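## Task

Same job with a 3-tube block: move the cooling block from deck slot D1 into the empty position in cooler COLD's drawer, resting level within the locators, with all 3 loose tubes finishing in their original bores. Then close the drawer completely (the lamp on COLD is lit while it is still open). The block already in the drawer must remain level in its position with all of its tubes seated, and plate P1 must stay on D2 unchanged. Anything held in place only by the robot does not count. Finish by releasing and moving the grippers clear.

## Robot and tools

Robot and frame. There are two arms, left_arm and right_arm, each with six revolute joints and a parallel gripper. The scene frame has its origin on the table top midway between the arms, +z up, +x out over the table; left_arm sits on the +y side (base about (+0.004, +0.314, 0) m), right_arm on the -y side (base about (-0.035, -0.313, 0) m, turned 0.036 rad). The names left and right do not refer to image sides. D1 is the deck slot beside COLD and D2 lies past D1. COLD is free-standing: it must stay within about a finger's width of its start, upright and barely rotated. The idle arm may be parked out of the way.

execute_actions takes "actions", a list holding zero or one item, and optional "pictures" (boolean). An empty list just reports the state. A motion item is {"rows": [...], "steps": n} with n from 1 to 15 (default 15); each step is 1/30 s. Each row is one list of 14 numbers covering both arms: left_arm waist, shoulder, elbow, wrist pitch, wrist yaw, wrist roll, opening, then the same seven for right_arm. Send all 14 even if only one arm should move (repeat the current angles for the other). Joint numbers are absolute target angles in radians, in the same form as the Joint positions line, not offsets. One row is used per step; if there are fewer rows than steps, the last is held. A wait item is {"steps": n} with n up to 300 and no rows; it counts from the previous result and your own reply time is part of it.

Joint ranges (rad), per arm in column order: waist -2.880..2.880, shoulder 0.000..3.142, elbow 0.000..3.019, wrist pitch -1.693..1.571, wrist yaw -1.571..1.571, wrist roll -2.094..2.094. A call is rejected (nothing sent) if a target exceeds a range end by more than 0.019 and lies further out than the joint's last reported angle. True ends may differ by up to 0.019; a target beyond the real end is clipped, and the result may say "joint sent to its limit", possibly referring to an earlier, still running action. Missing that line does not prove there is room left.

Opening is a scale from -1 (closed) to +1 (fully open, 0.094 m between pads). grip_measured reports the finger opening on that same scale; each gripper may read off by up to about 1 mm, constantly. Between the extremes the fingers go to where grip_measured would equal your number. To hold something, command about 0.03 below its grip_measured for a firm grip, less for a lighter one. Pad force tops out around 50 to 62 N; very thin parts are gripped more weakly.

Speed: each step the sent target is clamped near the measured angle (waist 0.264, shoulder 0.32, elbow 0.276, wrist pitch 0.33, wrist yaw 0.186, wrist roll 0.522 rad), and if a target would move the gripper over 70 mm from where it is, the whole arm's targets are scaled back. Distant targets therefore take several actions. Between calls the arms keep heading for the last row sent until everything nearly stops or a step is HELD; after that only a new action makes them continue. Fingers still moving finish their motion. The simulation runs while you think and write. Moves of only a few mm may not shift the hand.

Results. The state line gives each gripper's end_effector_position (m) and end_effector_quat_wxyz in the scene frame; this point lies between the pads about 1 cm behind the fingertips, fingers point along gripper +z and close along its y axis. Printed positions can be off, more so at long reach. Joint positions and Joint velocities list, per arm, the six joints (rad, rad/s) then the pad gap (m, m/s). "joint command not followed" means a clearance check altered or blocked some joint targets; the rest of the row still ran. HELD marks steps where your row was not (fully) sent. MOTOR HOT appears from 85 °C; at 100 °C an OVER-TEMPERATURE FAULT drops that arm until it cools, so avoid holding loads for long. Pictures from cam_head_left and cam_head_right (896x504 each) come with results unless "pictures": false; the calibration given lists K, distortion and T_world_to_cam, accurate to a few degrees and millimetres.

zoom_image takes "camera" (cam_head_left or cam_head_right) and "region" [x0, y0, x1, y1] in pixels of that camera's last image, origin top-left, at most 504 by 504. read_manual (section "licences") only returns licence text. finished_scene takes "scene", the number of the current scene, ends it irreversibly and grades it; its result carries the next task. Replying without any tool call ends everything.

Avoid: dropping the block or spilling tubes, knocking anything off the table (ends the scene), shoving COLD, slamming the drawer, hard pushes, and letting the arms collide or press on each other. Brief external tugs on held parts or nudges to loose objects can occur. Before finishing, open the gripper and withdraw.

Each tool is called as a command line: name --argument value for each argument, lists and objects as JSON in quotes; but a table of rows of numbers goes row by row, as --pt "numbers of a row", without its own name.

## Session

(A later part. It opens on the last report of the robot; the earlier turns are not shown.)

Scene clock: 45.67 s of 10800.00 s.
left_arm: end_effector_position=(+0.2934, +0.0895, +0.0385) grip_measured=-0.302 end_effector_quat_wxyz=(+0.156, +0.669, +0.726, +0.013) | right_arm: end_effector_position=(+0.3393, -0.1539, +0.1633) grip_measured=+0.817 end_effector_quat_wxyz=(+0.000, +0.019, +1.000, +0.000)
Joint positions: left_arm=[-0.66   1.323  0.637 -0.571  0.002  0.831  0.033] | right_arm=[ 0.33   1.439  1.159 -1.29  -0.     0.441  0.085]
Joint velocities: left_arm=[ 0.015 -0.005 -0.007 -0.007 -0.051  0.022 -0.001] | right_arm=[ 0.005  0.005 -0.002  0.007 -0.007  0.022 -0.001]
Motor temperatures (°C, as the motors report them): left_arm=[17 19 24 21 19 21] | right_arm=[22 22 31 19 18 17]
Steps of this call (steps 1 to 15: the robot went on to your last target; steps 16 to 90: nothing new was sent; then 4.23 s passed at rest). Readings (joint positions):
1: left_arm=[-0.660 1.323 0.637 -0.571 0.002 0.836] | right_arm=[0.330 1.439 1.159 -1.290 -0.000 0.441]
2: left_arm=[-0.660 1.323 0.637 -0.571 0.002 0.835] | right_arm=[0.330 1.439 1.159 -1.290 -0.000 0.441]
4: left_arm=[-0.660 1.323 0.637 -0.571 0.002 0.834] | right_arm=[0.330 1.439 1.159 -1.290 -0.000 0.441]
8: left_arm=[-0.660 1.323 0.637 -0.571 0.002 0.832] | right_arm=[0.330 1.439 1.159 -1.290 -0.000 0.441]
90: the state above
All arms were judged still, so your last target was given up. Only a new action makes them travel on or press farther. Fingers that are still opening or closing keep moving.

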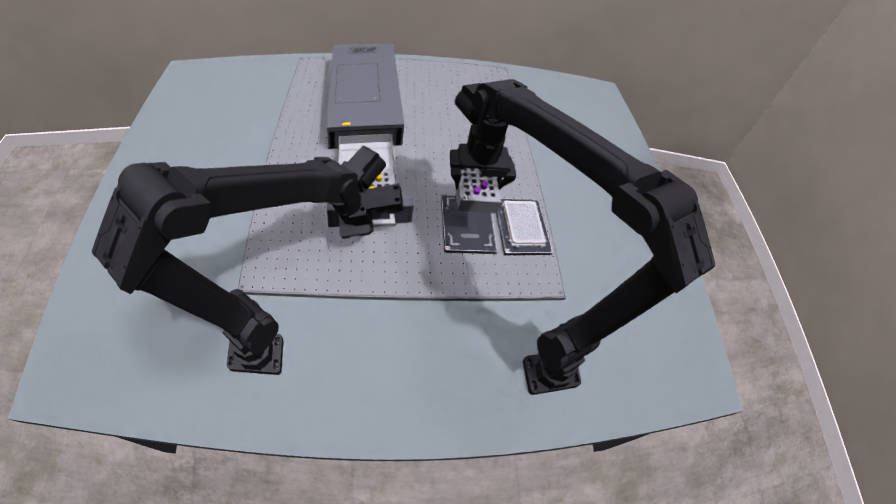

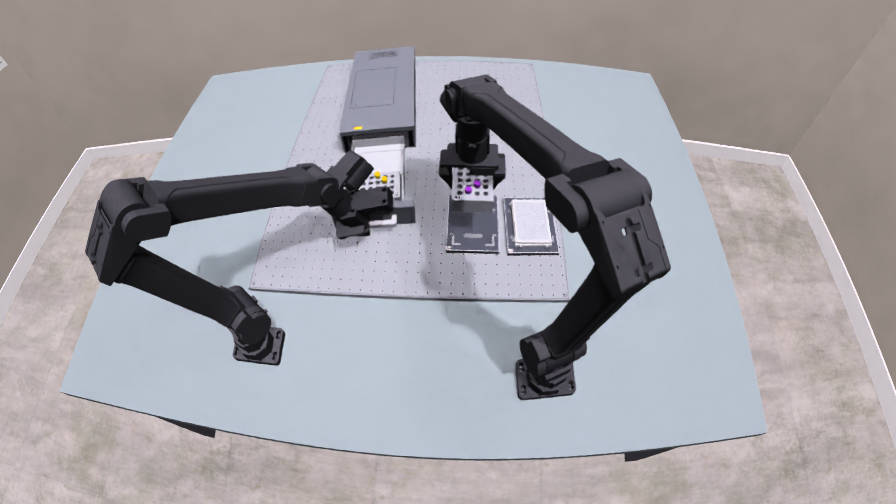

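execute_actions --actions '[{"rows":[[-0.66,1.29,0.65,-0.56,0,0.82,-0.3,0.34,1.41,1.3,-1.3,0,0.34,0.78],[-0.66,1.27,0.66,-0.57,0,0.82,-0.3,0.35,1.44,1.34,-1.31,0,0.24,0.78],[-0.66,1.25,0.66,-0.58,0,0.82,-0.3,0.36,1.47,1.38,-1.32,0,0.14,0.78],[-0.66,1.23,0.66,-0.59,0,0.82,-0.3,0.37,1.5,1.42,-1.33,0,0.04,0.78],[-0.66,1.21,0.66,-0.6,0,0.82,-0.3,0.38,1.53,1.46,-1.34,0,-0.06,0.78],[-0.66,1.19,0.66,-0.61,0,0.82,-0.3,0.39,1.56,1.5,-1.34,0,-0.16,0.78],[-0.66,1.17,0.66,-0.62,0,0.82,-0.3,0.4,1.59,1.54,-1.35,0,-0.26,0.78],[-0.66,1.15,0.66,-0.63,0,0.82,-0.3,0.41,1.62,1.58,-1.36,0,-0.36,0.78],[-0.66,1.13,0.66,-0.64,0,0.82,-0.3,0.42,1.65,1.62,-1.36,0,-0.46,0.78],[-0.66,1.11,0.66,-0.65,0,0.82,-0.3,0.43,1.68,1.66,-1.37,0,-0.56,0.78],[-0.66,1.11,0.66,-0.67,0,0.82,-0.3,0.44,1.71,1.7,-1.38,0,-0.66,0.78],[-0.66,1.11,0.66,-0.69,0,0.82,-0.3,0.45,1.74,1.74,-1.39,0,-0.76,0.78]]}]' --pictures false

execute_actions --actions '[{"rows":[[-0.66,1.0,0.55,-0.7,0,0.82,-0.5,0.45,1.74,1.74,-1.39,0,-0.9,0.78],[-0.68,0.9,0.46,-0.7,0,0.82,-0.7,0.45,1.74,1.74,-1.39,0,-0.9,0.78],[-0.7,0.8,0.38,-0.7,0,0.82,-1,0.45,1.74,1.74,-1.39,0,-1.04,0.78]]}]'

zoom_image --camera "cam_head_left" --region '[310,110,440,240]'

Scene clock: 51.30 s of 10800.00 s.
left_arm: end_effector_position=(+0.2859, +0.0952, +0.1074) grip_measured=-0.302 end_effector_quat_wxyz=(+0.219, +0.661, +0.717, +0.018) | right_arm: end_effector_position=(+0.4499, -0.0625, +0.1753) grip_measured=+0.817 end_effector_quat_wxyz=(+0.016, -0.424, +0.906, +0.000)
Joint positions: left_arm=[-0.66   1.094  0.637 -0.669  0.002  0.831  0.033] | right_arm=[ 0.405  1.766  1.587 -1.36   0.001 -0.398  0.085]
Joint velocities: left_arm=[-0.005 -0.005 -0.002 -0.095 -0.037  0.051 -0.   ] | right_arm=[ 0.288  0.63   0.716 -0.007 -0.022 -1.853 -0.   ]
Motor temperatures (°C, as the motors report them): left_arm=[17 19 24 21 19 21] | right_arm=[22 22 32 19 18 17]
Steps of this call (steps 1 to 90: nothing new was sent; then 2.13 s passed at rest; steps 91 to 105: all 15 steps of this action). Readings (joint positions):
91: left_arm=[-0.660 1.322 0.637 -0.571 0.002 0.831] | right_arm=[0.330 1.440 1.162 -1.292 -0.000 0.427]
92: left_arm=[-0.660 1.319 0.637 -0.571 0.002 0.831] | right_arm=[0.330 1.444 1.170 -1.298 -0.000 0.399]
94: left_arm=[-0.660 1.300 0.637 -0.574 0.002 0.831] | right_arm=[0.331 1.465 1.207 -1.316 -0.000 0.318]
98: left_arm=[-0.660 1.214 0.637 -0.600 0.002 0.831] | right_arm=[0.345 1.556 1.332 -1.339 -0.000 0.089]
105: the state above

Scene clock: 51.80 s of 10800.00 s.
left_arm: end_effector_position=(+0.2024, +0.1484, +0.0698) grip_measured=-0.988 end_effector_quat_wxyz=(+0.223, +0.672, +0.706, +0.015) | right_arm: end_effector_position=(+0.4467, -0.0349, +0.1705) grip_measured=+0.816 end_effector_quat_wxyz=(+0.008, -0.688, +0.726, -0.002)
Joint positions: left_arm=[-0.696  0.787  0.368 -0.702  0.001  0.829  0.001] | right_arm=[ 0.452  1.806  1.63  -1.379  0.001 -0.992  0.085]
Joint velocities: left_arm=[-0.005  0.054 -0.007 -0.022  0.022 -0.037 -0.001] | right_arm=[ 0.005 -0.015  0.002  0.012  0.037 -0.198 -0.001]
Motor temperatures (°C, as the motors report them): left_arm=[17 19 24 21 19 21] | right_arm=[22 22 32 19 18 17]
Steps of this call (steps 1 to 15: all 15 steps of this action). Readings (joint positions):
1: left_arm=[-0.660 1.089 0.628 -0.670 0.002 0.830] | right_arm=[0.415 1.784 1.609 -1.360 0.001 -0.478]
2: left_arm=[-0.661 1.065 0.600 -0.670 0.001 0.830] | right_arm=[0.424 1.797 1.622 -1.360 0.001 -0.551]
4: left_arm=[-0.672 0.958 0.498 -0.672 0.001 0.829] | right_arm=[0.439 1.806 1.630 -1.360 -0.000 -0.702]
8: left_arm=[-0.695 0.774 0.369 -0.702 0.001 0.829] | right_arm=[0.452 1.806 1.630 -1.377 -0.001 -0.882]
15: the state above

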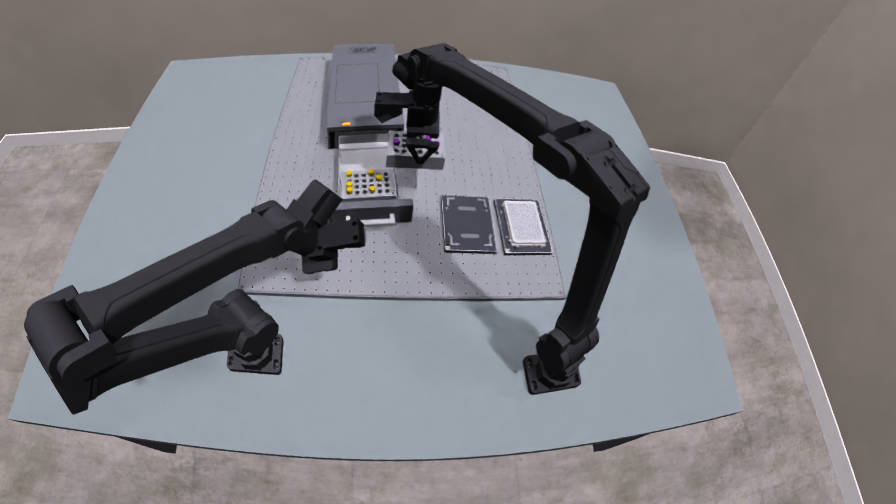

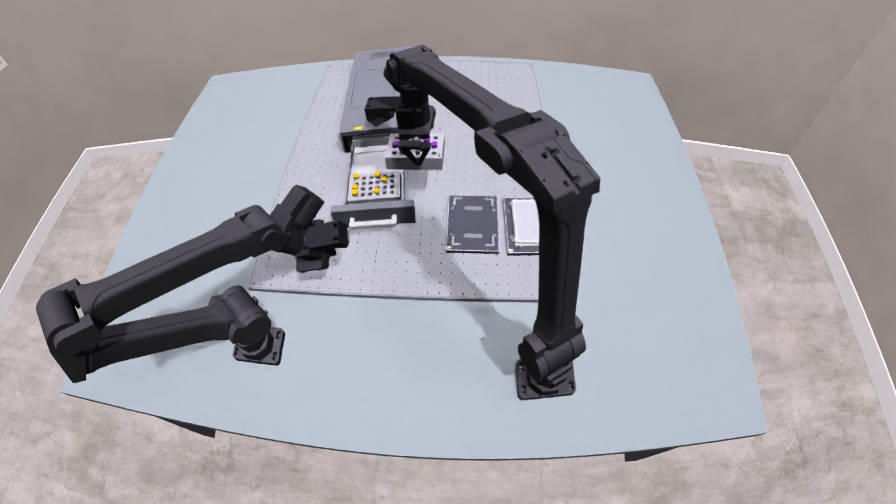

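Region (310, 110, 440, 240) of cam_head_left's 896x504 image, scaled by 3.877, with more detail than that image has.

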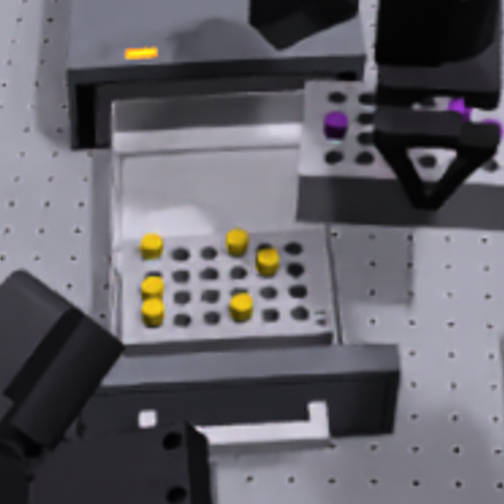

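execute_actions --actions '[{"rows":[[-0.7,0.8,0.38,-0.7,0,0.82,-1,0.47,1.76,1.79,-1.4,0,-1.04,0.78],[-0.7,0.8,0.38,-0.7,0,0.82,-1,0.48,1.79,1.83,-1.41,0,-1.04,0.78],[-0.7,0.8,0.38,-0.7,0,0.82,-1,0.49,1.82,1.87,-1.42,0,-1.04,0.78],[-0.7,0.8,0.38,-0.7,0,0.82,-1,0.5,1.85,1.91,-1.43,0,-1.04,0.78],[-0.7,0.8,0.38,-0.7,0,0.82,-1,0.51,1.88,1.95,-1.44,0,-1.04,0.78],[-0.7,0.8,0.38,-0.7,0,0.82,-1,0.52,1.91,1.99,-1.45,0,-1.04,0.78],[-0.7,0.8,0.38,-0.7,0,0.82,-1,0.53,1.94,2.03,-1.46,0,-1.04,0.78],[-0.7,0.8,0.38,-0.7,0,0.82,-1,0.54,1.97,2.07,-1.47,0,-1.04,0.78],[-0.7,0.8,0.38,-0.7,0,0.82,-1,0.545,2,2.11,-1.48,0,-1.04,0.78],[-0.7,0.8,0.38,-0.7,0,0.82,-1,0.55,2.03,2.15,-1.49,0,-1.04,0.78],[-0.7,0.8,0.38,-0.7,0,0.82,-1,0.55,2.05,2.19,-1.5,0,-1.04,0.78],[-0.7,0.8,0.38,-0.7,0,0.82,-1,0.555,2.07,2.2,-1.51,0,-1.04,0.78]]}]' --pictures false

execute_actions --actions '[{"steps":15}]'

Scene clock: 55.10 s of 10800.00 s.
left_arm: end_effector_position=(+0.2023, +0.1485, +0.0694) grip_measured=-0.988 end_effector_quat_wxyz=(+0.222, +0.673, +0.706, +0.015) | right_arm: end_effector_position=(+0.5253, +0.0652, +0.1663) grip_measured=+0.816 end_effector_quat_wxyz=(-0.035, +0.726, -0.687, +0.010)
Joint positions: left_arm=[-0.696  0.789  0.368 -0.702  0.001  0.829  0.001] | right_arm=[ 0.523  2.115  2.094 -1.477  0.004 -1.03   0.085]
Joint velocities: left_arm=[-0.024  0.015  0.012  0.007  0.007 -0.051 -0.   ] | right_arm=[ 0.259  0.405  0.354 -0.017 -0.051  0.022  0.   ]
Motor temperatures (°C, as the motors report them): left_arm=[17 18 24 21 19 21] | right_arm=[22 22 32 19 18 17]
Steps of this call (steps 1 to 30: the robot went on to your last target; steps 31 to 84: nothing new was sent; steps 85 to 99: all 15 steps of this action). Readings (joint positions):
85: left_arm=[-0.696 0.789 0.368 -0.702 0.001 0.829] | right_arm=[0.452 1.806 1.633 -1.381 0.001 -1.030]
86: left_arm=[-0.696 0.789 0.368 -0.702 0.001 0.829] | right_arm=[0.452 1.810 1.641 -1.388 0.001 -1.030]
88: left_arm=[-0.696 0.789 0.368 -0.702 0.001 0.829] | right_arm=[0.454 1.831 1.679 -1.409 0.002 -1.030]
92: left_arm=[-0.696 0.789 0.368 -0.702 0.001 0.829] | right_arm=[0.468 1.920 1.823 -1.442 0.004 -1.030]
99: the state above

Scene clock: 55.60 s of 10800.00 s.
left_arm: end_effector_position=(+0.2023, +0.1485, +0.0694) grip_measured=-0.988 end_effector_quat_wxyz=(+0.222, +0.673, +0.706, +0.015) | right_arm: end_effector_position=(+0.5077, +0.0851, +0.1490) grip_measured=+0.816 end_effector_quat_wxyz=(-0.014, +0.739, -0.673, +0.003)
Joint positions: left_arm=[-0.696  0.789  0.368 -0.702  0.001  0.829  0.001] | right_arm=[ 0.562  2.145  2.1   -1.498  0.001 -1.031  0.085]
Joint velocities: left_arm=[-0.005  0.005 -0.017 -0.027 -0.051 -0.037 -0.   ] | right_arm=[ 0.015 -0.005  0.002 -0.007  0.037 -0.051 -0.   ]
Motor temperatures (°C, as the motors report them): left_arm=[17 18 24 21 19 21] | right_arm=[22 22 32 19 18 17]
Steps of this call (steps 1 to 15: the robot went on to your last target). Readings (joint positions):
1: left_arm=[-0.696 0.789 0.368 -0.702 0.001 0.829] | right_arm=[0.531 2.125 2.100 -1.477 0.003 -1.030]
2: left_arm=[-0.696 0.789 0.368 -0.702 0.001 0.829] | right_arm=[0.539 2.131 2.100 -1.479 0.002 -1.030]
4: left_arm=[-0.696 0.789 0.368 -0.702 0.001 0.829] | right_arm=[0.552 2.140 2.100 -1.490 0.001 -1.031]
8: left_arm=[-0.696 0.789 0.368 -0.702 0.001 0.829] | right_arm=[0.562 2.145 2.100 -1.498 -0.000 -1.031]
15: the state above

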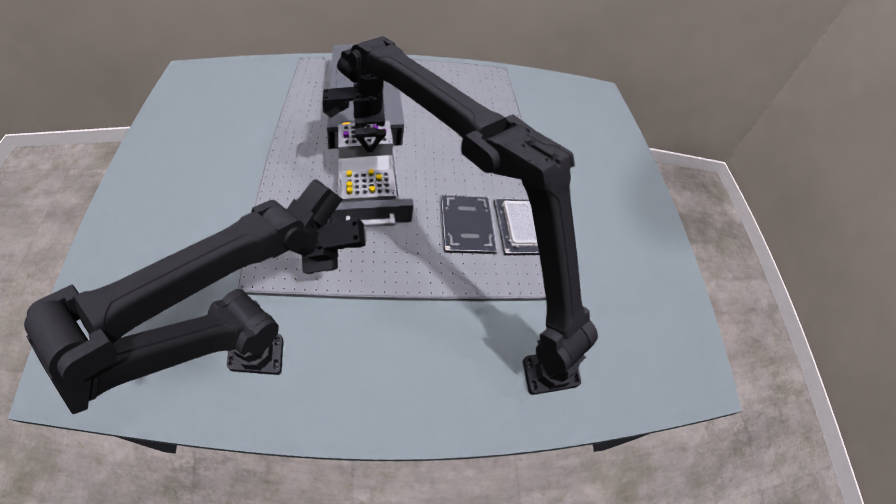

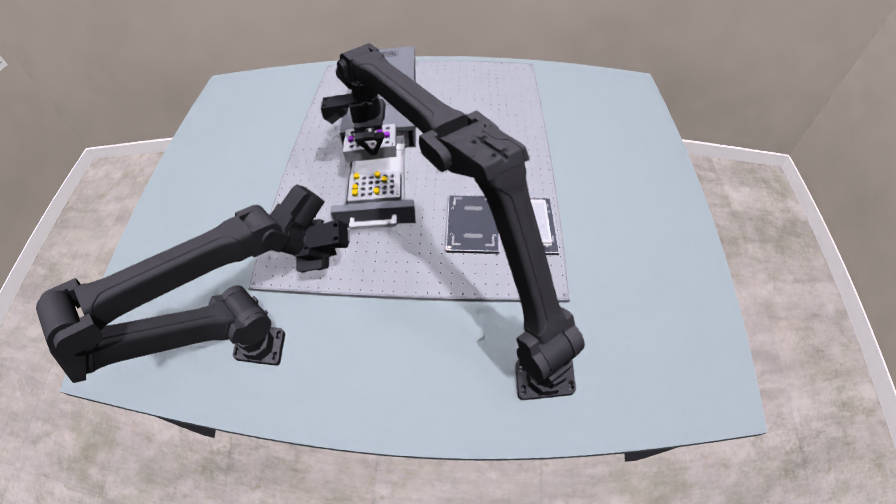

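execute_actions --actions '[{"rows":[[-0.7,0.8,0.38,-0.7,0,0.82,-1,0.525,2.09,2.16,-1.48,0,-1.04,0.78],[-0.7,0.8,0.38,-0.7,0,0.82,-1,0.525,2.1,2.15,-1.47,0,-1.04,0.78],[-0.7,0.8,0.38,-0.7,0,0.82,-1,0.525,2.11,2.14,-1.46,0,-1.04,0.78],[-0.7,0.8,0.38,-0.7,0,0.82,-1,0.525,2.12,2.13,-1.445,0,-1.04,0.78],[-0.7,0.8,0.38,-0.7,0,0.82,-1,0.525,2.13,2.12,-1.43,0,-1.04,0.78],[-0.7,0.8,0.38,-0.7,0,0.82,-1,0.525,2.14,2.12,-1.42,0,-1.04,0.78]]}]'

zoom_image --camera "cam_head_left" --region '[320,110,420,210]'

zoom_image --camera "cam_head_right" --region '[325,110,425,210]'

Scene clock: 58.97 s of 10800.00 s.
left_arm: end_effector_position=(+0.2023, +0.1485, +0.0694) grip_measured=-0.988 end_effector_quat_wxyz=(+0.222, +0.673, +0.706, +0.015) | right_arm: end_effector_position=(+0.5267, +0.0761, +0.1092) grip_measured=+0.816 end_effector_quat_wxyz=(-0.012, +0.731, -0.683, +0.003)
Joint positions: left_arm=[-0.696  0.789  0.368 -0.702  0.001  0.829  0.001] | right_arm=[ 0.534  2.193  2.079 -1.432  0.001 -1.032  0.085]
Joint velocities: left_arm=[-0.015 -0.005  0.007 -0.002  0.022 -0.081 -0.001] | right_arm=[ 0.005  0.093 -0.046 -0.012 -0.007  0.037 -0.   ]
Motor temperatures (°C, as the motors report them): left_arm=[17 18 25 21 19 21] | right_arm=[22 23 32 19 18 17]
Steps of this call (steps 1 to 15: the robot went on to your last target; steps 16 to 86: nothing new was sent; steps 87 to 101: all 15 steps of this action). Readings (joint positions):
87: left_arm=[-0.696 0.789 0.368 -0.702 0.001 0.829] | right_arm=[0.560 2.145 2.100 -1.498 0.001 -1.031]
88: left_arm=[-0.696 0.789 0.368 -0.702 0.001 0.829] | right_arm=[0.560 2.145 2.100 -1.495 0.001 -1.031]
90: left_arm=[-0.696 0.789 0.368 -0.702 0.001 0.829] | right_arm=[0.556 2.146 2.099 -1.483 0.001 -1.032]
94: left_arm=[-0.696 0.789 0.368 -0.702 0.001 0.829] | right_arm=[0.545 2.158 2.094 -1.441 0.001 -1.032]
101: the state above

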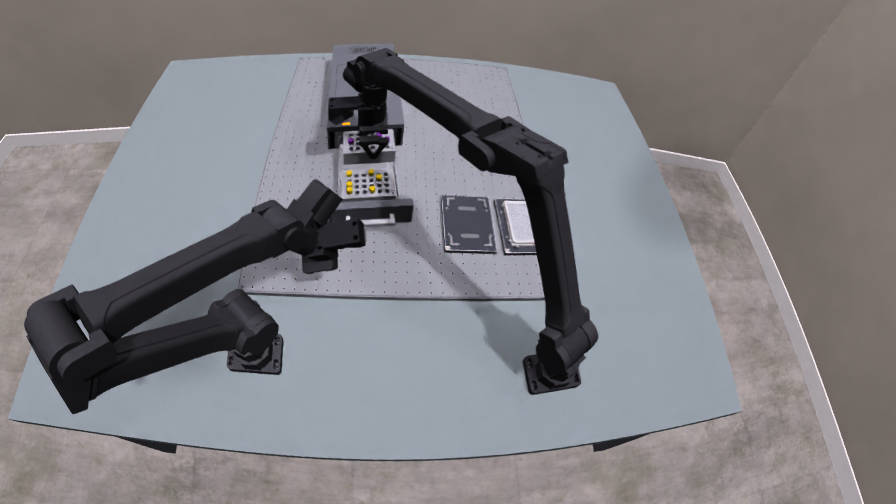

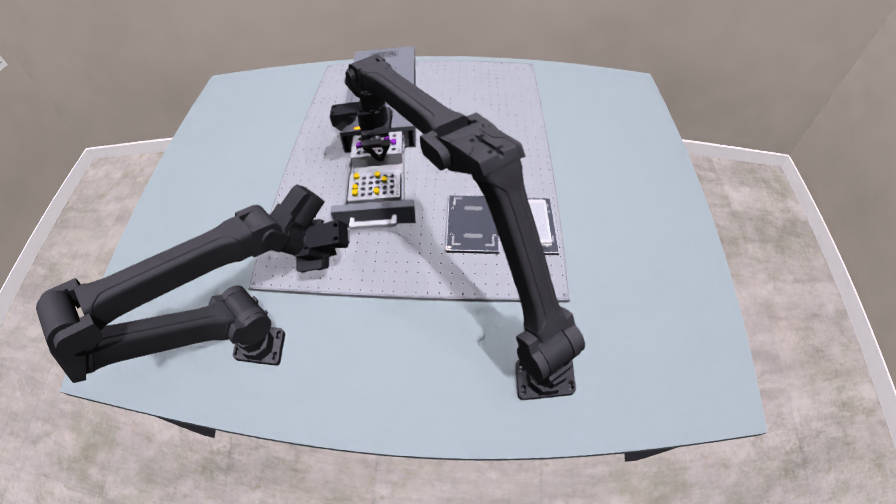

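Region (320, 110, 420, 210) of cam_head_left's 896x504 image, scaled by 5.040, with more detail than that image has.

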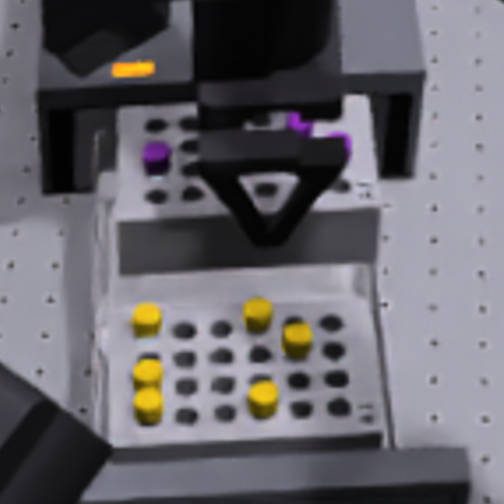

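Region (325, 110, 425, 210) of cam_head_right's 896x504 image, scaled by 5.040, with more detail than that image has.

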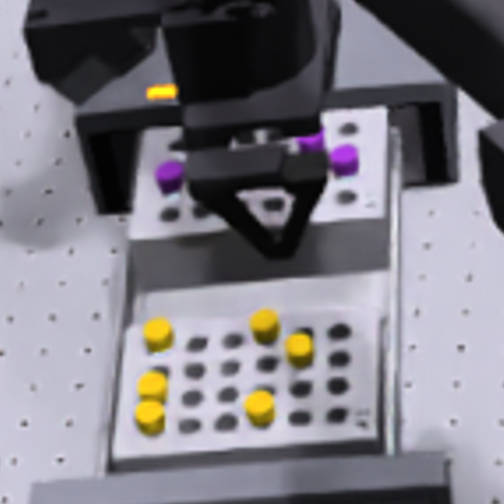

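execute_actions --actions '[{"rows":[[-0.7,0.8,0.38,-0.7,0,0.82,-1,0.561,2.15,2.12,-1.41,0,-0.99,0.78],[-0.7,0.8,0.38,-0.7,0,0.82,-1,0.561,2.15,2.12,-1.41,0,-0.99,0.78],[-0.7,0.8,0.38,-0.7,0,0.82,-1,0.561,2.15,2.12,-1.41,0,-0.99,0.78],[-0.7,0.8,0.38,-0.7,0,0.82,-1,0.561,2.17,2.12,-1.41,0,-0.99,0.78]]}]' --pictures false

execute_actions --actions '[{"steps":10}]'

zoom_image --camera "cam_head_left" --region '[320,110,420,210]'

zoom_image --camera "cam_head_right" --region '[325,110,425,210]'

Scene clock: 61.83 s of 10800.00 s.
left_arm: end_effector_position=(+0.2023, +0.1485, +0.0694) grip_measured=-0.988 end_effector_quat_wxyz=(+0.222, +0.673, +0.706, +0.015) | right_arm: end_effector_position=(+0.5225, +0.0834, +0.0924) grip_measured=+0.816 end_effector_quat_wxyz=(-0.004, +0.724, -0.690, +0.001)
Joint positions: left_arm=[-0.696  0.789  0.368 -0.702  0.001  0.829  0.001] | right_arm=[ 0.547  2.217  2.075 -1.422  0.001 -1.     0.085]
Joint velocities: left_arm=[-0.015 -0.005 -0.007 -0.007 -0.022  0.007 -0.   ] | right_arm=[-0.005  0.005  0.002 -0.007 -0.007 -0.037  0.001]
Motor temperatures (°C, as the motors report them): left_arm=[17 18 25 21 19 21] | right_arm=[22 23 32 19 18 17]
Steps of this call (steps 1 to 15: the robot went on to your last target; steps 16 to 71: nothing new was sent; steps 72 to 86: all 15 steps of this action). Readings (joint positions):
72: left_arm=[-0.696 0.789 0.368 -0.702 0.001 0.829] | right_arm=[0.535 2.200 2.075 -1.431 0.001 -1.027]
73: left_arm=[-0.696 0.789 0.368 -0.702 0.001 0.829] | right_arm=[0.535 2.200 2.075 -1.429 0.001 -1.021]
75: left_arm=[-0.696 0.789 0.368 -0.702 0.001 0.829] | right_arm=[0.537 2.201 2.075 -1.425 0.001 -1.013]
79: left_arm=[-0.696 0.789 0.368 -0.702 0.001 0.829] | right_arm=[0.542 2.205 2.075 -1.422 0.001 -1.004]
86: the state above

Scene clock: 62.17 s of 10800.00 s.
left_arm: end_effector_position=(+0.2023, +0.1485, +0.0694) grip_measured=-0.988 end_effector_quat_wxyz=(+0.222, +0.673, +0.706, +0.015) | right_arm: end_effector_position=(+0.5224, +0.0836, +0.0919) grip_measured=+0.816 end_effector_quat_wxyz=(-0.003, +0.724, -0.690, +0.001)
Joint positions: left_arm=[-0.696  0.789  0.368 -0.702  0.001  0.829  0.001] | right_arm=[ 0.547  2.217  2.075 -1.422  0.001 -0.999  0.085]
Joint velocities: left_arm=[ 0.005 -0.024 -0.002 -0.002 -0.022  0.007 -0.001] | right_arm=[-0.015 -0.005  0.007  0.012 -0.007 -0.037  0.001]
Motor temperatures (°C, as the motors report them): left_arm=[17 18 25 21 19 21] | right_arm=[22 23 32 19 18 17]
Steps of this call (steps 1 to 10: the robot went on to your last target). Readings (joint positions):
1: left_arm=[-0.696 0.789 0.368 -0.702 0.001 0.829] | right_arm=[0.547 2.217 2.075 -1.422 0.001 -1.000]
2: left_arm=[-0.696 0.789 0.368 -0.702 0.001 0.829] | right_arm=[0.547 2.217 2.075 -1.422 0.001 -1.000]
4: left_arm=[-0.696 0.789 0.368 -0.702 0.001 0.829] | right_arm=[0.547 2.217 2.075 -1.422 0.001 -0.999]
8: left_arm=[-0.696 0.789 0.368 -0.702 0.001 0.829] | right_arm=[0.547 2.217 2.075 -1.422 0.001 -0.999]
10: the state above

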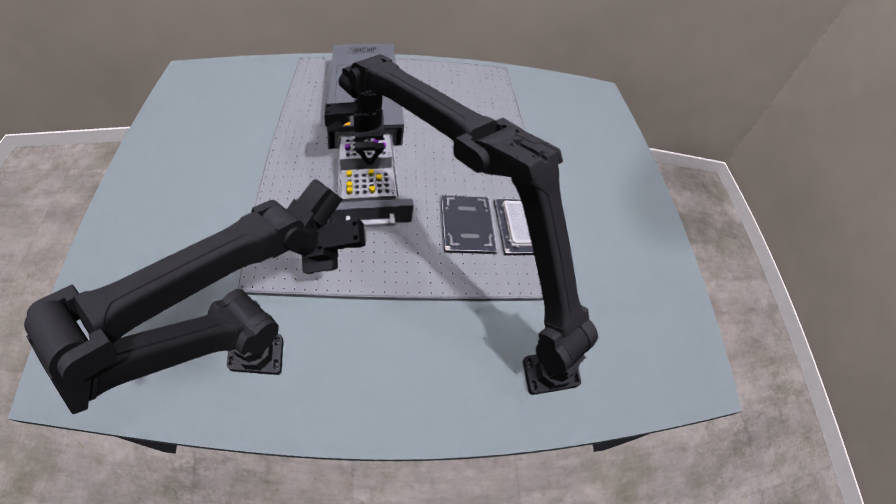

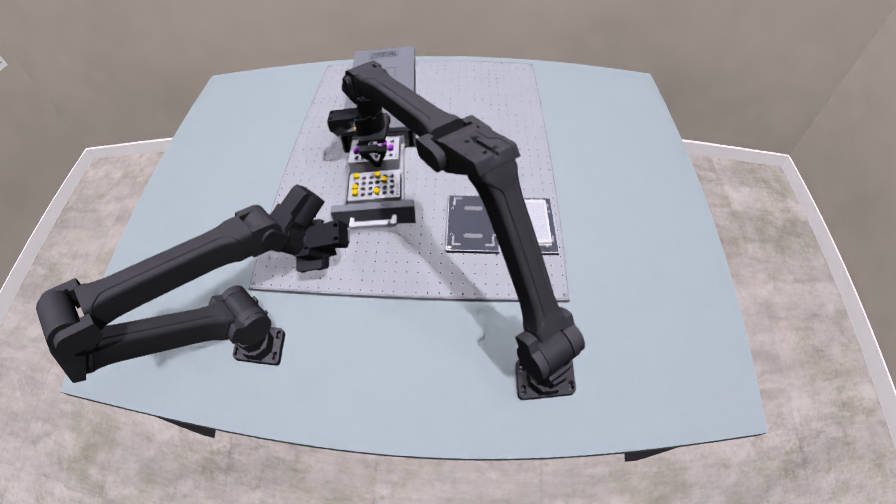

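Region (320, 110, 420, 210) of cam_head_left's 896x504 image, scaled by 5.040, with more detail than that image has.

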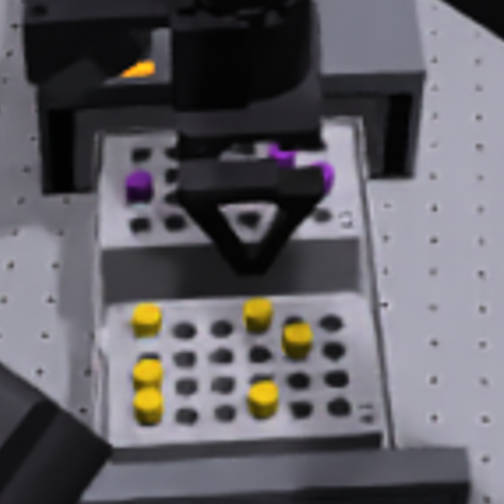

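Region (325, 110, 425, 210) of cam_head_right's 896x504 image, scaled by 5.040, with more detail than that image has.

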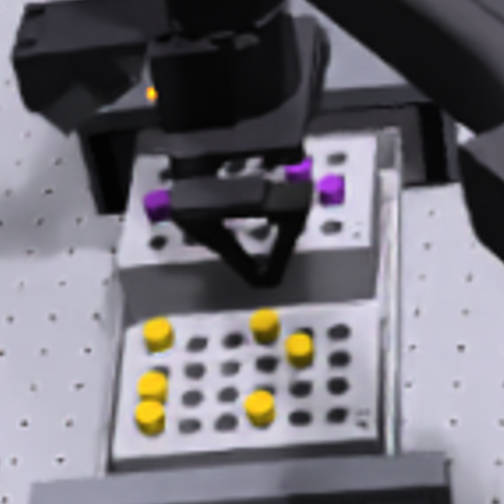

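The block is about 2 mm too far left; nudging it back and lowering.

execute_actions --actions '[{"rows":[[-0.7,0.8,0.38,-0.7,0,0.82,-1,0.524,2.17,2.12,-1.41,0,-0.99,0.78],[-0.7,0.8,0.38,-0.7,0,0.82,-1,0.524,2.17,2.12,-1.41,0,-0.99,0.78],[-0.7,0.8,0.38,-0.7,0,0.82,-1,0.524,2.17,2.12,-1.41,0,-0.99,0.78],[-0.7,0.8,0.38,-0.7,0,0.82,-1,0.524,2.195,2.12,-1.41,0,-0.99,0.78]]}]' --pictures false

execute_actions --actions '[{"steps":10}]'

zoom_image --camera "cam_head_left" --region '[320,110,420,210]'

zoom_image --camera "cam_head_right" --region '[325,110,425,210]'

Scene clock: 64.93 s of 10800.00 s.
left_arm: end_effector_position=(+0.2023, +0.1485, +0.0694) grip_measured=-0.988 end_effector_quat_wxyz=(+0.222, +0.673, +0.706, +0.015) | right_arm: end_effector_position=(+0.5246, +0.0788, +0.0743) grip_measured=+0.816 end_effector_quat_wxyz=(+0.009, +0.721, -0.693, -0.001)
Joint positions: left_arm=[-0.696  0.789  0.368 -0.702  0.001  0.829  0.001] | right_arm=[ 0.539  2.244  2.075 -1.421  0.001 -0.998  0.085]
Joint velocities: left_arm=[-0.005 -0.005  0.007  0.007 -0.051  0.022 -0.001] | right_arm=[ 0.005  0.015 -0.007 -0.007  0.007  0.022 -0.001]
Motor temperatures (°C, as the motors report them): left_arm=[17 18 25 21 19 21] | right_arm=[22 23 31 19 18 17]
Steps of this call (steps 1 to 15: the robot went on to your last target; steps 16 to 68: nothing new was sent; steps 69 to 83: all 15 steps of this action). Readings (joint positions):
69: left_arm=[-0.696 0.789 0.368 -0.702 0.001 0.829] | right_arm=[0.547 2.217 2.075 -1.422 0.001 -0.998]
70: left_arm=[-0.696 0.789 0.368 -0.702 0.001 0.829] | right_arm=[0.546 2.217 2.075 -1.422 0.001 -0.998]
72: left_arm=[-0.696 0.789 0.368 -0.702 0.001 0.829] | right_arm=[0.545 2.219 2.075 -1.422 0.001 -0.998]
76: left_arm=[-0.696 0.789 0.368 -0.702 0.001 0.829] | right_arm=[0.543 2.227 2.075 -1.421 0.001 -0.998]
83: the state above

Scene clock: 65.27 s of 10800.00 s.
left_arm: end_effector_position=(+0.2023, +0.1485, +0.0694) grip_measured=-0.988 end_effector_quat_wxyz=(+0.222, +0.673, +0.706, +0.015) | right_arm: end_effector_position=(+0.5249, +0.0790, +0.0743) grip_measured=+0.816 end_effector_quat_wxyz=(+0.009, +0.721, -0.693, -0.001)
Joint positions: left_arm=[-0.696  0.789  0.368 -0.702  0.001  0.829  0.001] | right_arm=[ 0.539  2.244  2.075 -1.419  0.001 -0.998  0.085]
Joint velocities: left_arm=[-0.005 -0.005  0.007 -0.007 -0.037 -0.022  0.001] | right_arm=[-0.015 -0.015 -0.007 -0.017 -0.007 -0.007 -0.001]
Motor temperatures (°C, as the motors report them): left_arm=[17 18 25 21 19 21] | right_arm=[22 23 31 19 18 17]
Steps of this call (steps 1 to 10: the robot went on to your last target). Readings (joint positions):
1: left_arm=[-0.696 0.789 0.368 -0.702 0.001 0.829] | right_arm=[0.539 2.244 2.075 -1.421 0.001 -0.998]
2: left_arm=[-0.696 0.789 0.368 -0.702 0.001 0.829] | right_arm=[0.539 2.244 2.075 -1.420 0.001 -0.998]
4: left_arm=[-0.696 0.789 0.368 -0.702 0.001 0.829] | right_arm=[0.539 2.244 2.075 -1.419 0.001 -0.998]
8: left_arm=[-0.696 0.789 0.368 -0.702 0.001 0.829] | right_arm=[0.539 2.244 2.075 -1.419 0.001 -0.998]
10: the state above

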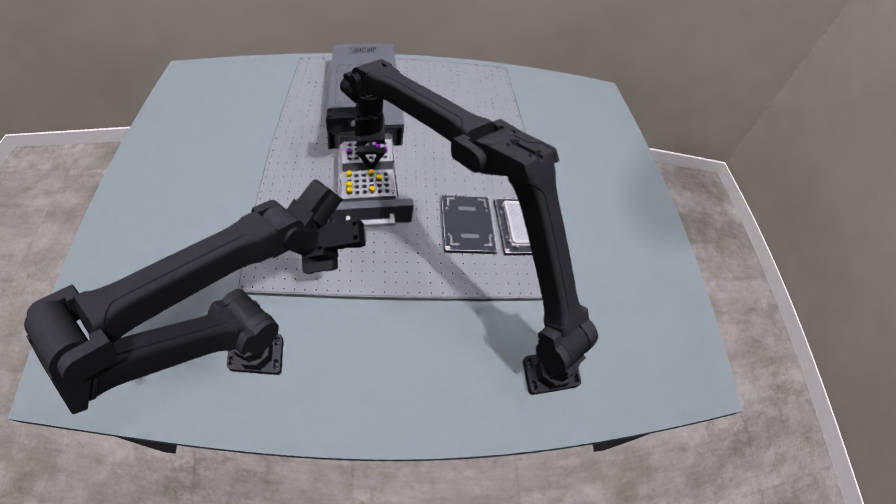

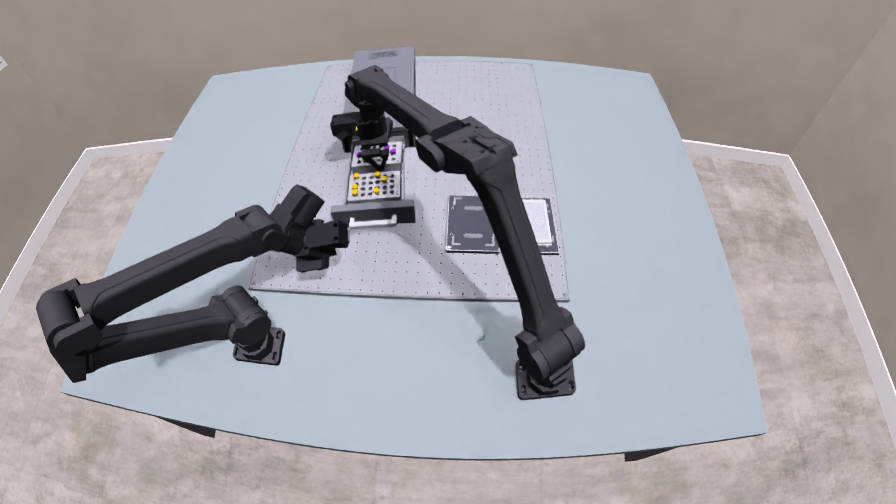

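Region (320, 110, 420, 210) of cam_head_left's 896x504 image, scaled by 5.040, with more detail than that image has.

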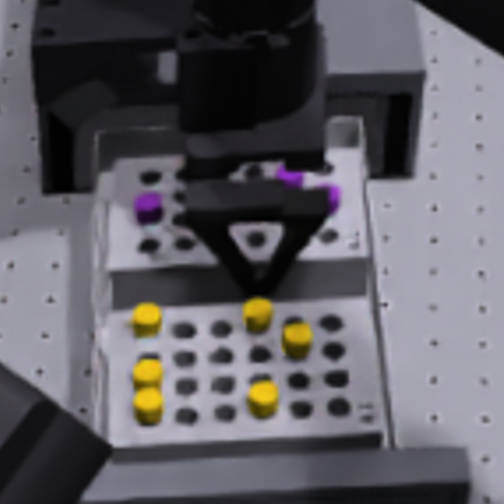

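Region (325, 110, 425, 210) of cam_head_right's 896x504 image, scaled by 5.040, with more detail than that image has.

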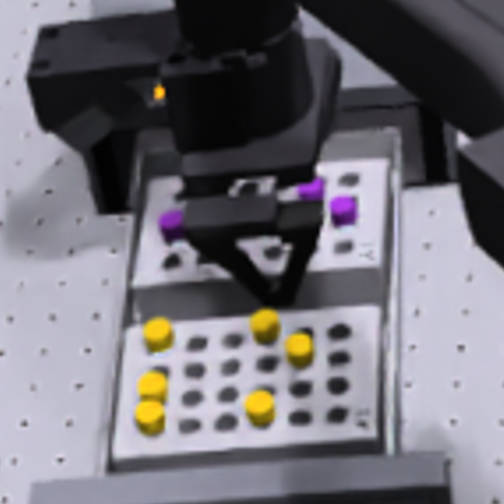

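execute_actions --actions '[{"rows":[[-0.7,0.8,0.38,-0.7,0,0.82,-1,0.55,2.195,2.12,-1.39,0,-1,0.78],[-0.7,0.8,0.38,-0.7,0,0.82,-1,0.55,2.195,2.12,-1.39,0,-1,0.78],[-0.7,0.8,0.38,-0.7,0,0.82,-1,0.55,2.195,2.12,-1.39,0,-1,0.78],[-0.7,0.8,0.38,-0.7,0,0.82,-1,0.55,2.22,2.12,-1.39,0,-1,0.78]]}]' --pictures false

execute_actions --actions '[{"rows":[[-0.7,0.8,0.38,-0.7,0,0.82,-1,0.545,2.25,2.105,-1.4,0,-1,0.85],[-0.7,0.8,0.38,-0.7,0,0.82,-1,0.545,2.25,2.105,-1.4,0,-1,0.93]]}]'

zoom_image --camera "cam_head_left" --region '[320,110,420,210]'

zoom_image --camera "cam_head_right" --region '[325,110,425,210]'

Scene clock: 68.03 s of 10800.00 s.
left_arm: end_effector_position=(+0.2023, +0.1485, +0.0694) grip_measured=-0.988 end_effector_quat_wxyz=(+0.222, +0.673, +0.706, +0.015) | right_arm: end_effector_position=(+0.5289, +0.0820, +0.0717) grip_measured=+0.816 end_effector_quat_wxyz=(-0.000, +0.721, -0.693, +0.000)
Joint positions: left_arm=[-0.696  0.789  0.368 -0.702  0.001  0.829  0.001] | right_arm=[ 0.539  2.248  2.075 -1.398 -0.    -0.998  0.085]
Joint velocities: left_arm=[ 0.015 -0.005  0.007  0.002  0.037 -0.051 -0.   ] | right_arm=[-0.005  0.005  0.002 -0.002 -0.081 -0.037  0.   ]
Motor temperatures (°C, as the motors report them): left_arm=[17 18 25 21 19 21] | right_arm=[22 24 31 19 18 17]
Steps of this call (steps 1 to 15: the robot went on to your last target; steps 16 to 68: nothing new was sent; steps 69 to 83: all 15 steps of this action). Readings (joint positions):
69: left_arm=[-0.696 0.789 0.368 -0.702 0.001 0.829] | right_arm=[0.539 2.244 2.075 -1.417 0.001 -0.998]
70: left_arm=[-0.696 0.789 0.368 -0.702 0.001 0.829] | right_arm=[0.539 2.244 2.075 -1.413 0.001 -0.998]
72: left_arm=[-0.696 0.789 0.368 -0.702 0.001 0.829] | right_arm=[0.539 2.245 2.075 -1.405 0.001 -0.998]
76: left_arm=[-0.696 0.789 0.368 -0.702 0.001 0.829] | right_arm=[0.539 2.248 2.075 -1.398 0.001 -0.998]
83: the state above

Scene clock: 68.53 s of 10800.00 s.
left_arm: end_effector_position=(+0.2023, +0.1485, +0.0694) grip_measured=-0.988 end_effector_quat_wxyz=(+0.222, +0.673, +0.706, +0.015) | right_arm: end_effector_position=(+0.5286, +0.0821, +0.0699) grip_measured=+0.927 end_effector_quat_wxyz=(+0.001, +0.721, -0.693, -0.000)
Joint positions: left_arm=[-0.696  0.789  0.368 -0.702  0.001  0.829  0.001] | right_arm=[ 0.54   2.251  2.075 -1.398 -0.    -0.998  0.091]
Joint velocities: left_arm=[-0.015 -0.015  0.002  0.007 -0.022 -0.037 -0.   ] | right_arm=[-0.015 -0.005 -0.017 -0.002 -0.051  0.022 -0.001]
Motor temperatures (°C, as the motors report them): left_arm=[17 18 25 21 19 21] | right_arm=[22 24 31 19 18 17]
Steps of this call (steps 1 to 15: all 15 steps of this action). Readings (joint positions):
1: left_arm=[-0.696 0.789 0.368 -0.702 0.001 0.829] | right_arm=[0.539 2.250 2.075 -1.398 -0.000 -0.998]
2: left_arm=[-0.696 0.789 0.368 -0.702 0.001 0.829] | right_arm=[0.539 2.251 2.075 -1.398 -0.000 -0.998]
4: left_arm=[-0.696 0.789 0.368 -0.702 0.001 0.829] | right_arm=[0.539 2.251 2.075 -1.398 -0.000 -0.998]
8: left_arm=[-0.696 0.789 0.368 -0.702 0.001 0.829] | right_arm=[0.540 2.251 2.075 -1.398 -0.000 -0.998]
15: the state above

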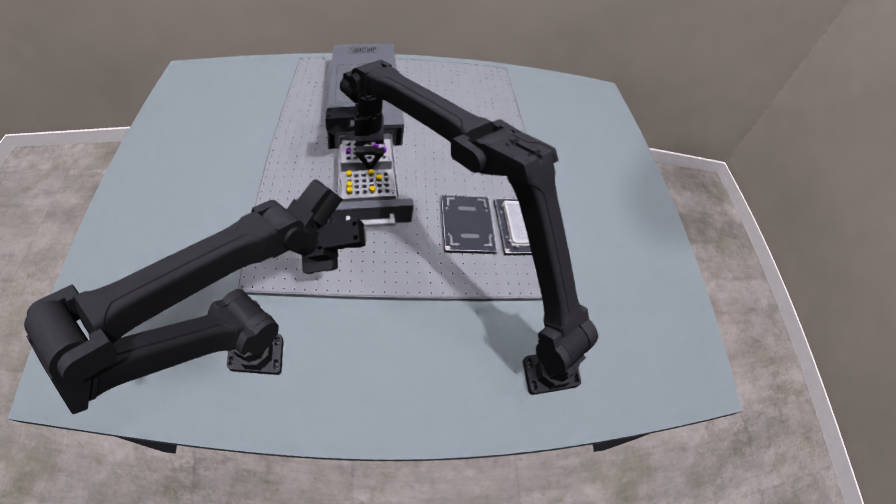

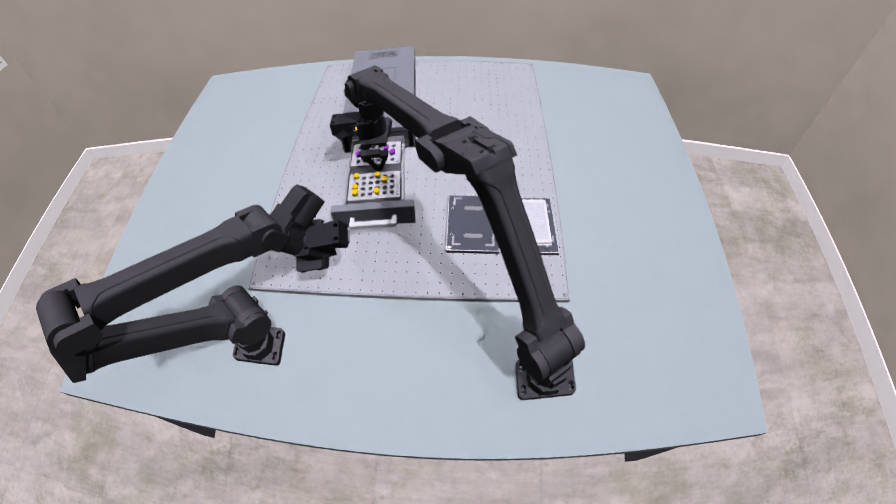

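Region (320, 110, 420, 210) of cam_head_left's 896x504 image, scaled by 5.040, with more detail than that image has.

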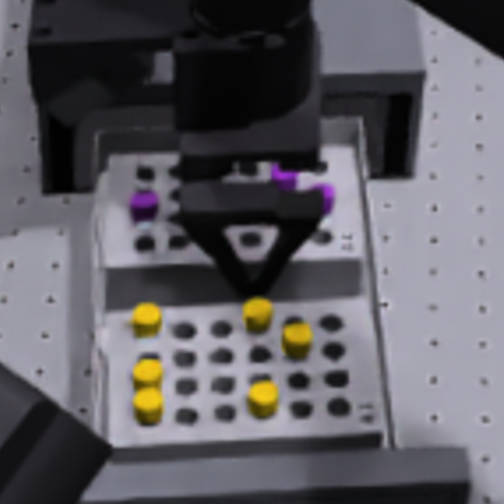

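Region (325, 110, 425, 210) of cam_head_right's 896x504 image, scaled by 5.040, with more detail than that image has.

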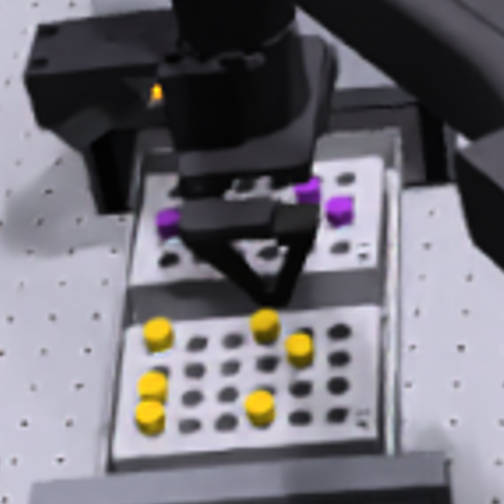

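execute_actions --actions '[{"rows":[[-0.7,0.8,0.38,-0.7,0,0.82,-1,0.54,2.24,2.105,-1.4,0,-1.02,0.79],[-0.7,0.8,0.38,-0.7,0,0.82,-1,0.54,2.24,2.105,-1.4,0,-1.02,0.79],[-0.7,0.8,0.38,-0.7,0,0.82,-1,0.54,2.24,2.105,-1.4,0,-1.02,0.79],[-0.7,0.8,0.38,-0.7,0,0.82,-1,0.54,2.24,2.105,-1.4,0,-1.02,0.79],[-0.7,0.8,0.38,-0.7,0,0.82,-1,0.512,2.24,2.105,-1.41,0,-1.03,0.79]]}]' --pictures false

execute_actions --actions '[{"rows":[[-0.7,0.8,0.38,-0.7,0,0.82,-1,0.537,2.25,2.105,-1.4,0,-1.02,0.93]],"steps":10}]'

zoom_image --camera "cam_head_left" --region '[320,110,420,210]'

zoom_image --camera "cam_head_right" --region '[325,110,425,210]'

Scene clock: 71.50 s of 10800.00 s.
left_arm: end_effector_position=(+0.2023, +0.1485, +0.0694) grip_measured=-0.988 end_effector_quat_wxyz=(+0.222, +0.673, +0.706, +0.015) | right_arm: end_effector_position=(+0.5292, +0.0812, +0.0699) grip_measured=+0.817 end_effector_quat_wxyz=(+0.001, +0.726, -0.687, -0.001)
Joint positions: left_arm=[-0.696  0.789  0.368 -0.702  0.001  0.829  0.001] | right_arm=[ 0.538  2.251  2.075 -1.398 -0.001 -1.016  0.085]
Joint velocities: left_arm=[ 0.005 -0.005  0.027 -0.022 -0.007  0.022 -0.001] | right_arm=[-0.034 -0.024 -0.002  0.012  0.066 -0.051 -0.002]
Motor temperatures (°C, as the motors report them): left_arm=[17 18 25 21 19 21] | right_arm=[22 24 30 19 18 17]
Steps of this call (steps 1 to 15: the robot went on to your last target; steps 16 to 74: nothing new was sent; steps 75 to 89: all 15 steps of this action). Readings (joint positions):
75: left_arm=[-0.696 0.789 0.368 -0.702 0.001 0.829] | right_arm=[0.540 2.251 2.075 -1.398 -0.000 -1.000]
76: left_arm=[-0.696 0.789 0.368 -0.702 0.001 0.829] | right_arm=[0.540 2.251 2.075 -1.398 -0.000 -1.002]
78: left_arm=[-0.696 0.789 0.368 -0.702 0.001 0.829] | right_arm=[0.540 2.251 2.075 -1.398 -0.000 -1.003]
82: left_arm=[-0.696 0.789 0.368 -0.702 0.001 0.829] | right_arm=[0.538 2.251 2.075 -1.398 -0.001 -1.010]
89: the state above

Scene clock: 71.83 s of 10800.00 s.
left_arm: end_effector_position=(+0.2023, +0.1485, +0.0694) grip_measured=-0.988 end_effector_quat_wxyz=(+0.222, +0.673, +0.706, +0.015) | right_arm: end_effector_position=(+0.5292, +0.0812, +0.0699) grip_measured=+0.927 end_effector_quat_wxyz=(+0.001, +0.727, -0.687, -0.001)
Joint positions: left_arm=[-0.696  0.789  0.368 -0.702  0.001  0.829  0.001] | right_arm=[ 0.538  2.251  2.075 -1.398 -0.001 -1.017  0.091]
Joint velocities: left_arm=[ 0.005 -0.034  0.017  0.007  0.007 -0.051 -0.001] | right_arm=[-0.015 -0.005  0.007  0.002  0.007 -0.007  0.   ]
Motor temperatures (°C, as the motors report them): left_arm=[17 18 25 21 19 21] | right_arm=[22 24 30 19 18 17]
Steps of this call (steps 1 to 10: all 10 steps of this action). Readings (joint positions):
1: left_arm=[-0.696 0.789 0.368 -0.702 0.001 0.829] | right_arm=[0.538 2.251 2.075 -1.398 -0.001 -1.016]
2: left_arm=[-0.696 0.789 0.368 -0.702 0.001 0.829] | right_arm=[0.538 2.251 2.075 -1.398 -0.001 -1.016]
4: left_arm=[-0.696 0.789 0.368 -0.702 0.001 0.829] | right_arm=[0.538 2.251 2.075 -1.398 -0.001 -1.016]
8: left_arm=[-0.696 0.789 0.368 -0.702 0.001 0.829] | right_arm=[0.538 2.251 2.075 -1.398 -0.001 -1.017]
10: the state above

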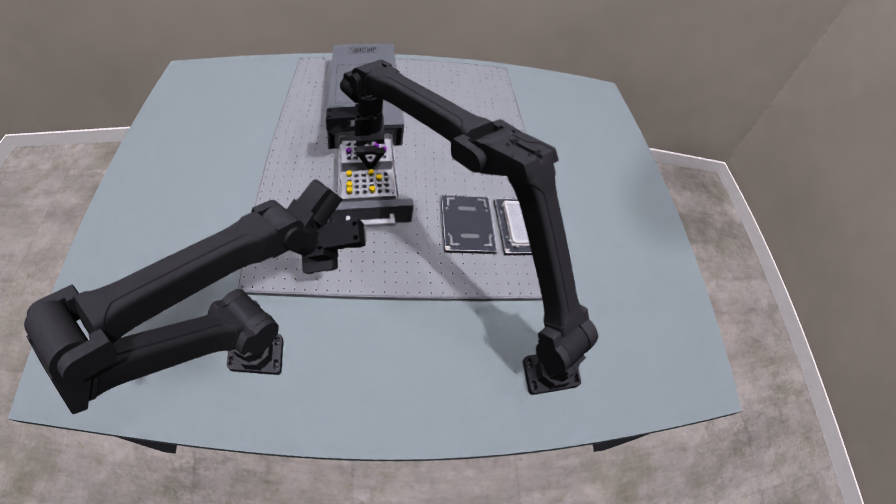

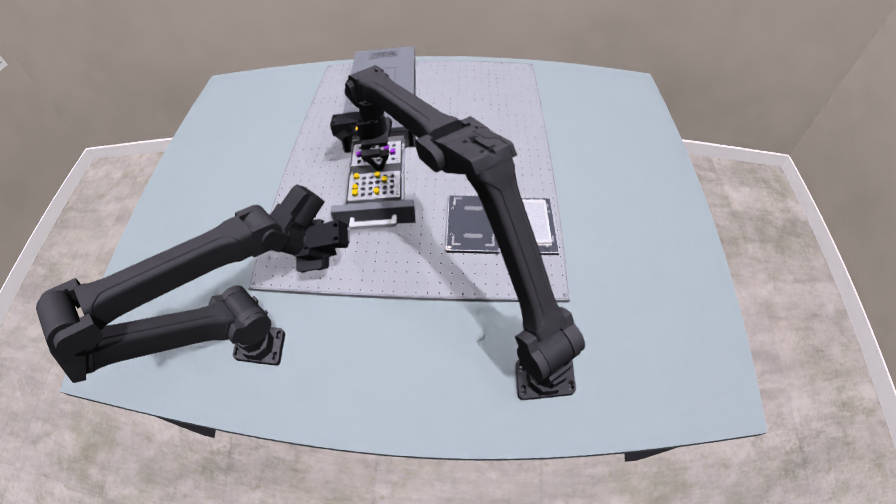

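Region (320, 110, 420, 210) of cam_head_left's 896x504 image, scaled by 5.040, with more detail than that image has.

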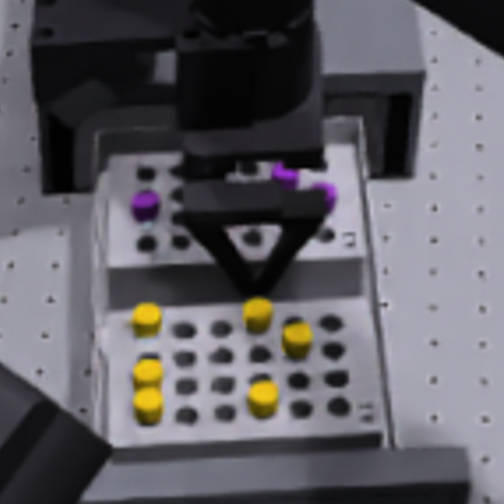

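Region (325, 110, 425, 210) of cam_head_right's 896x504 image, scaled by 5.040, with more detail than that image has.

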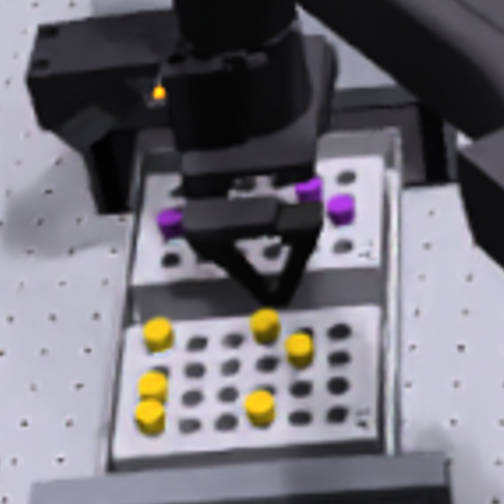

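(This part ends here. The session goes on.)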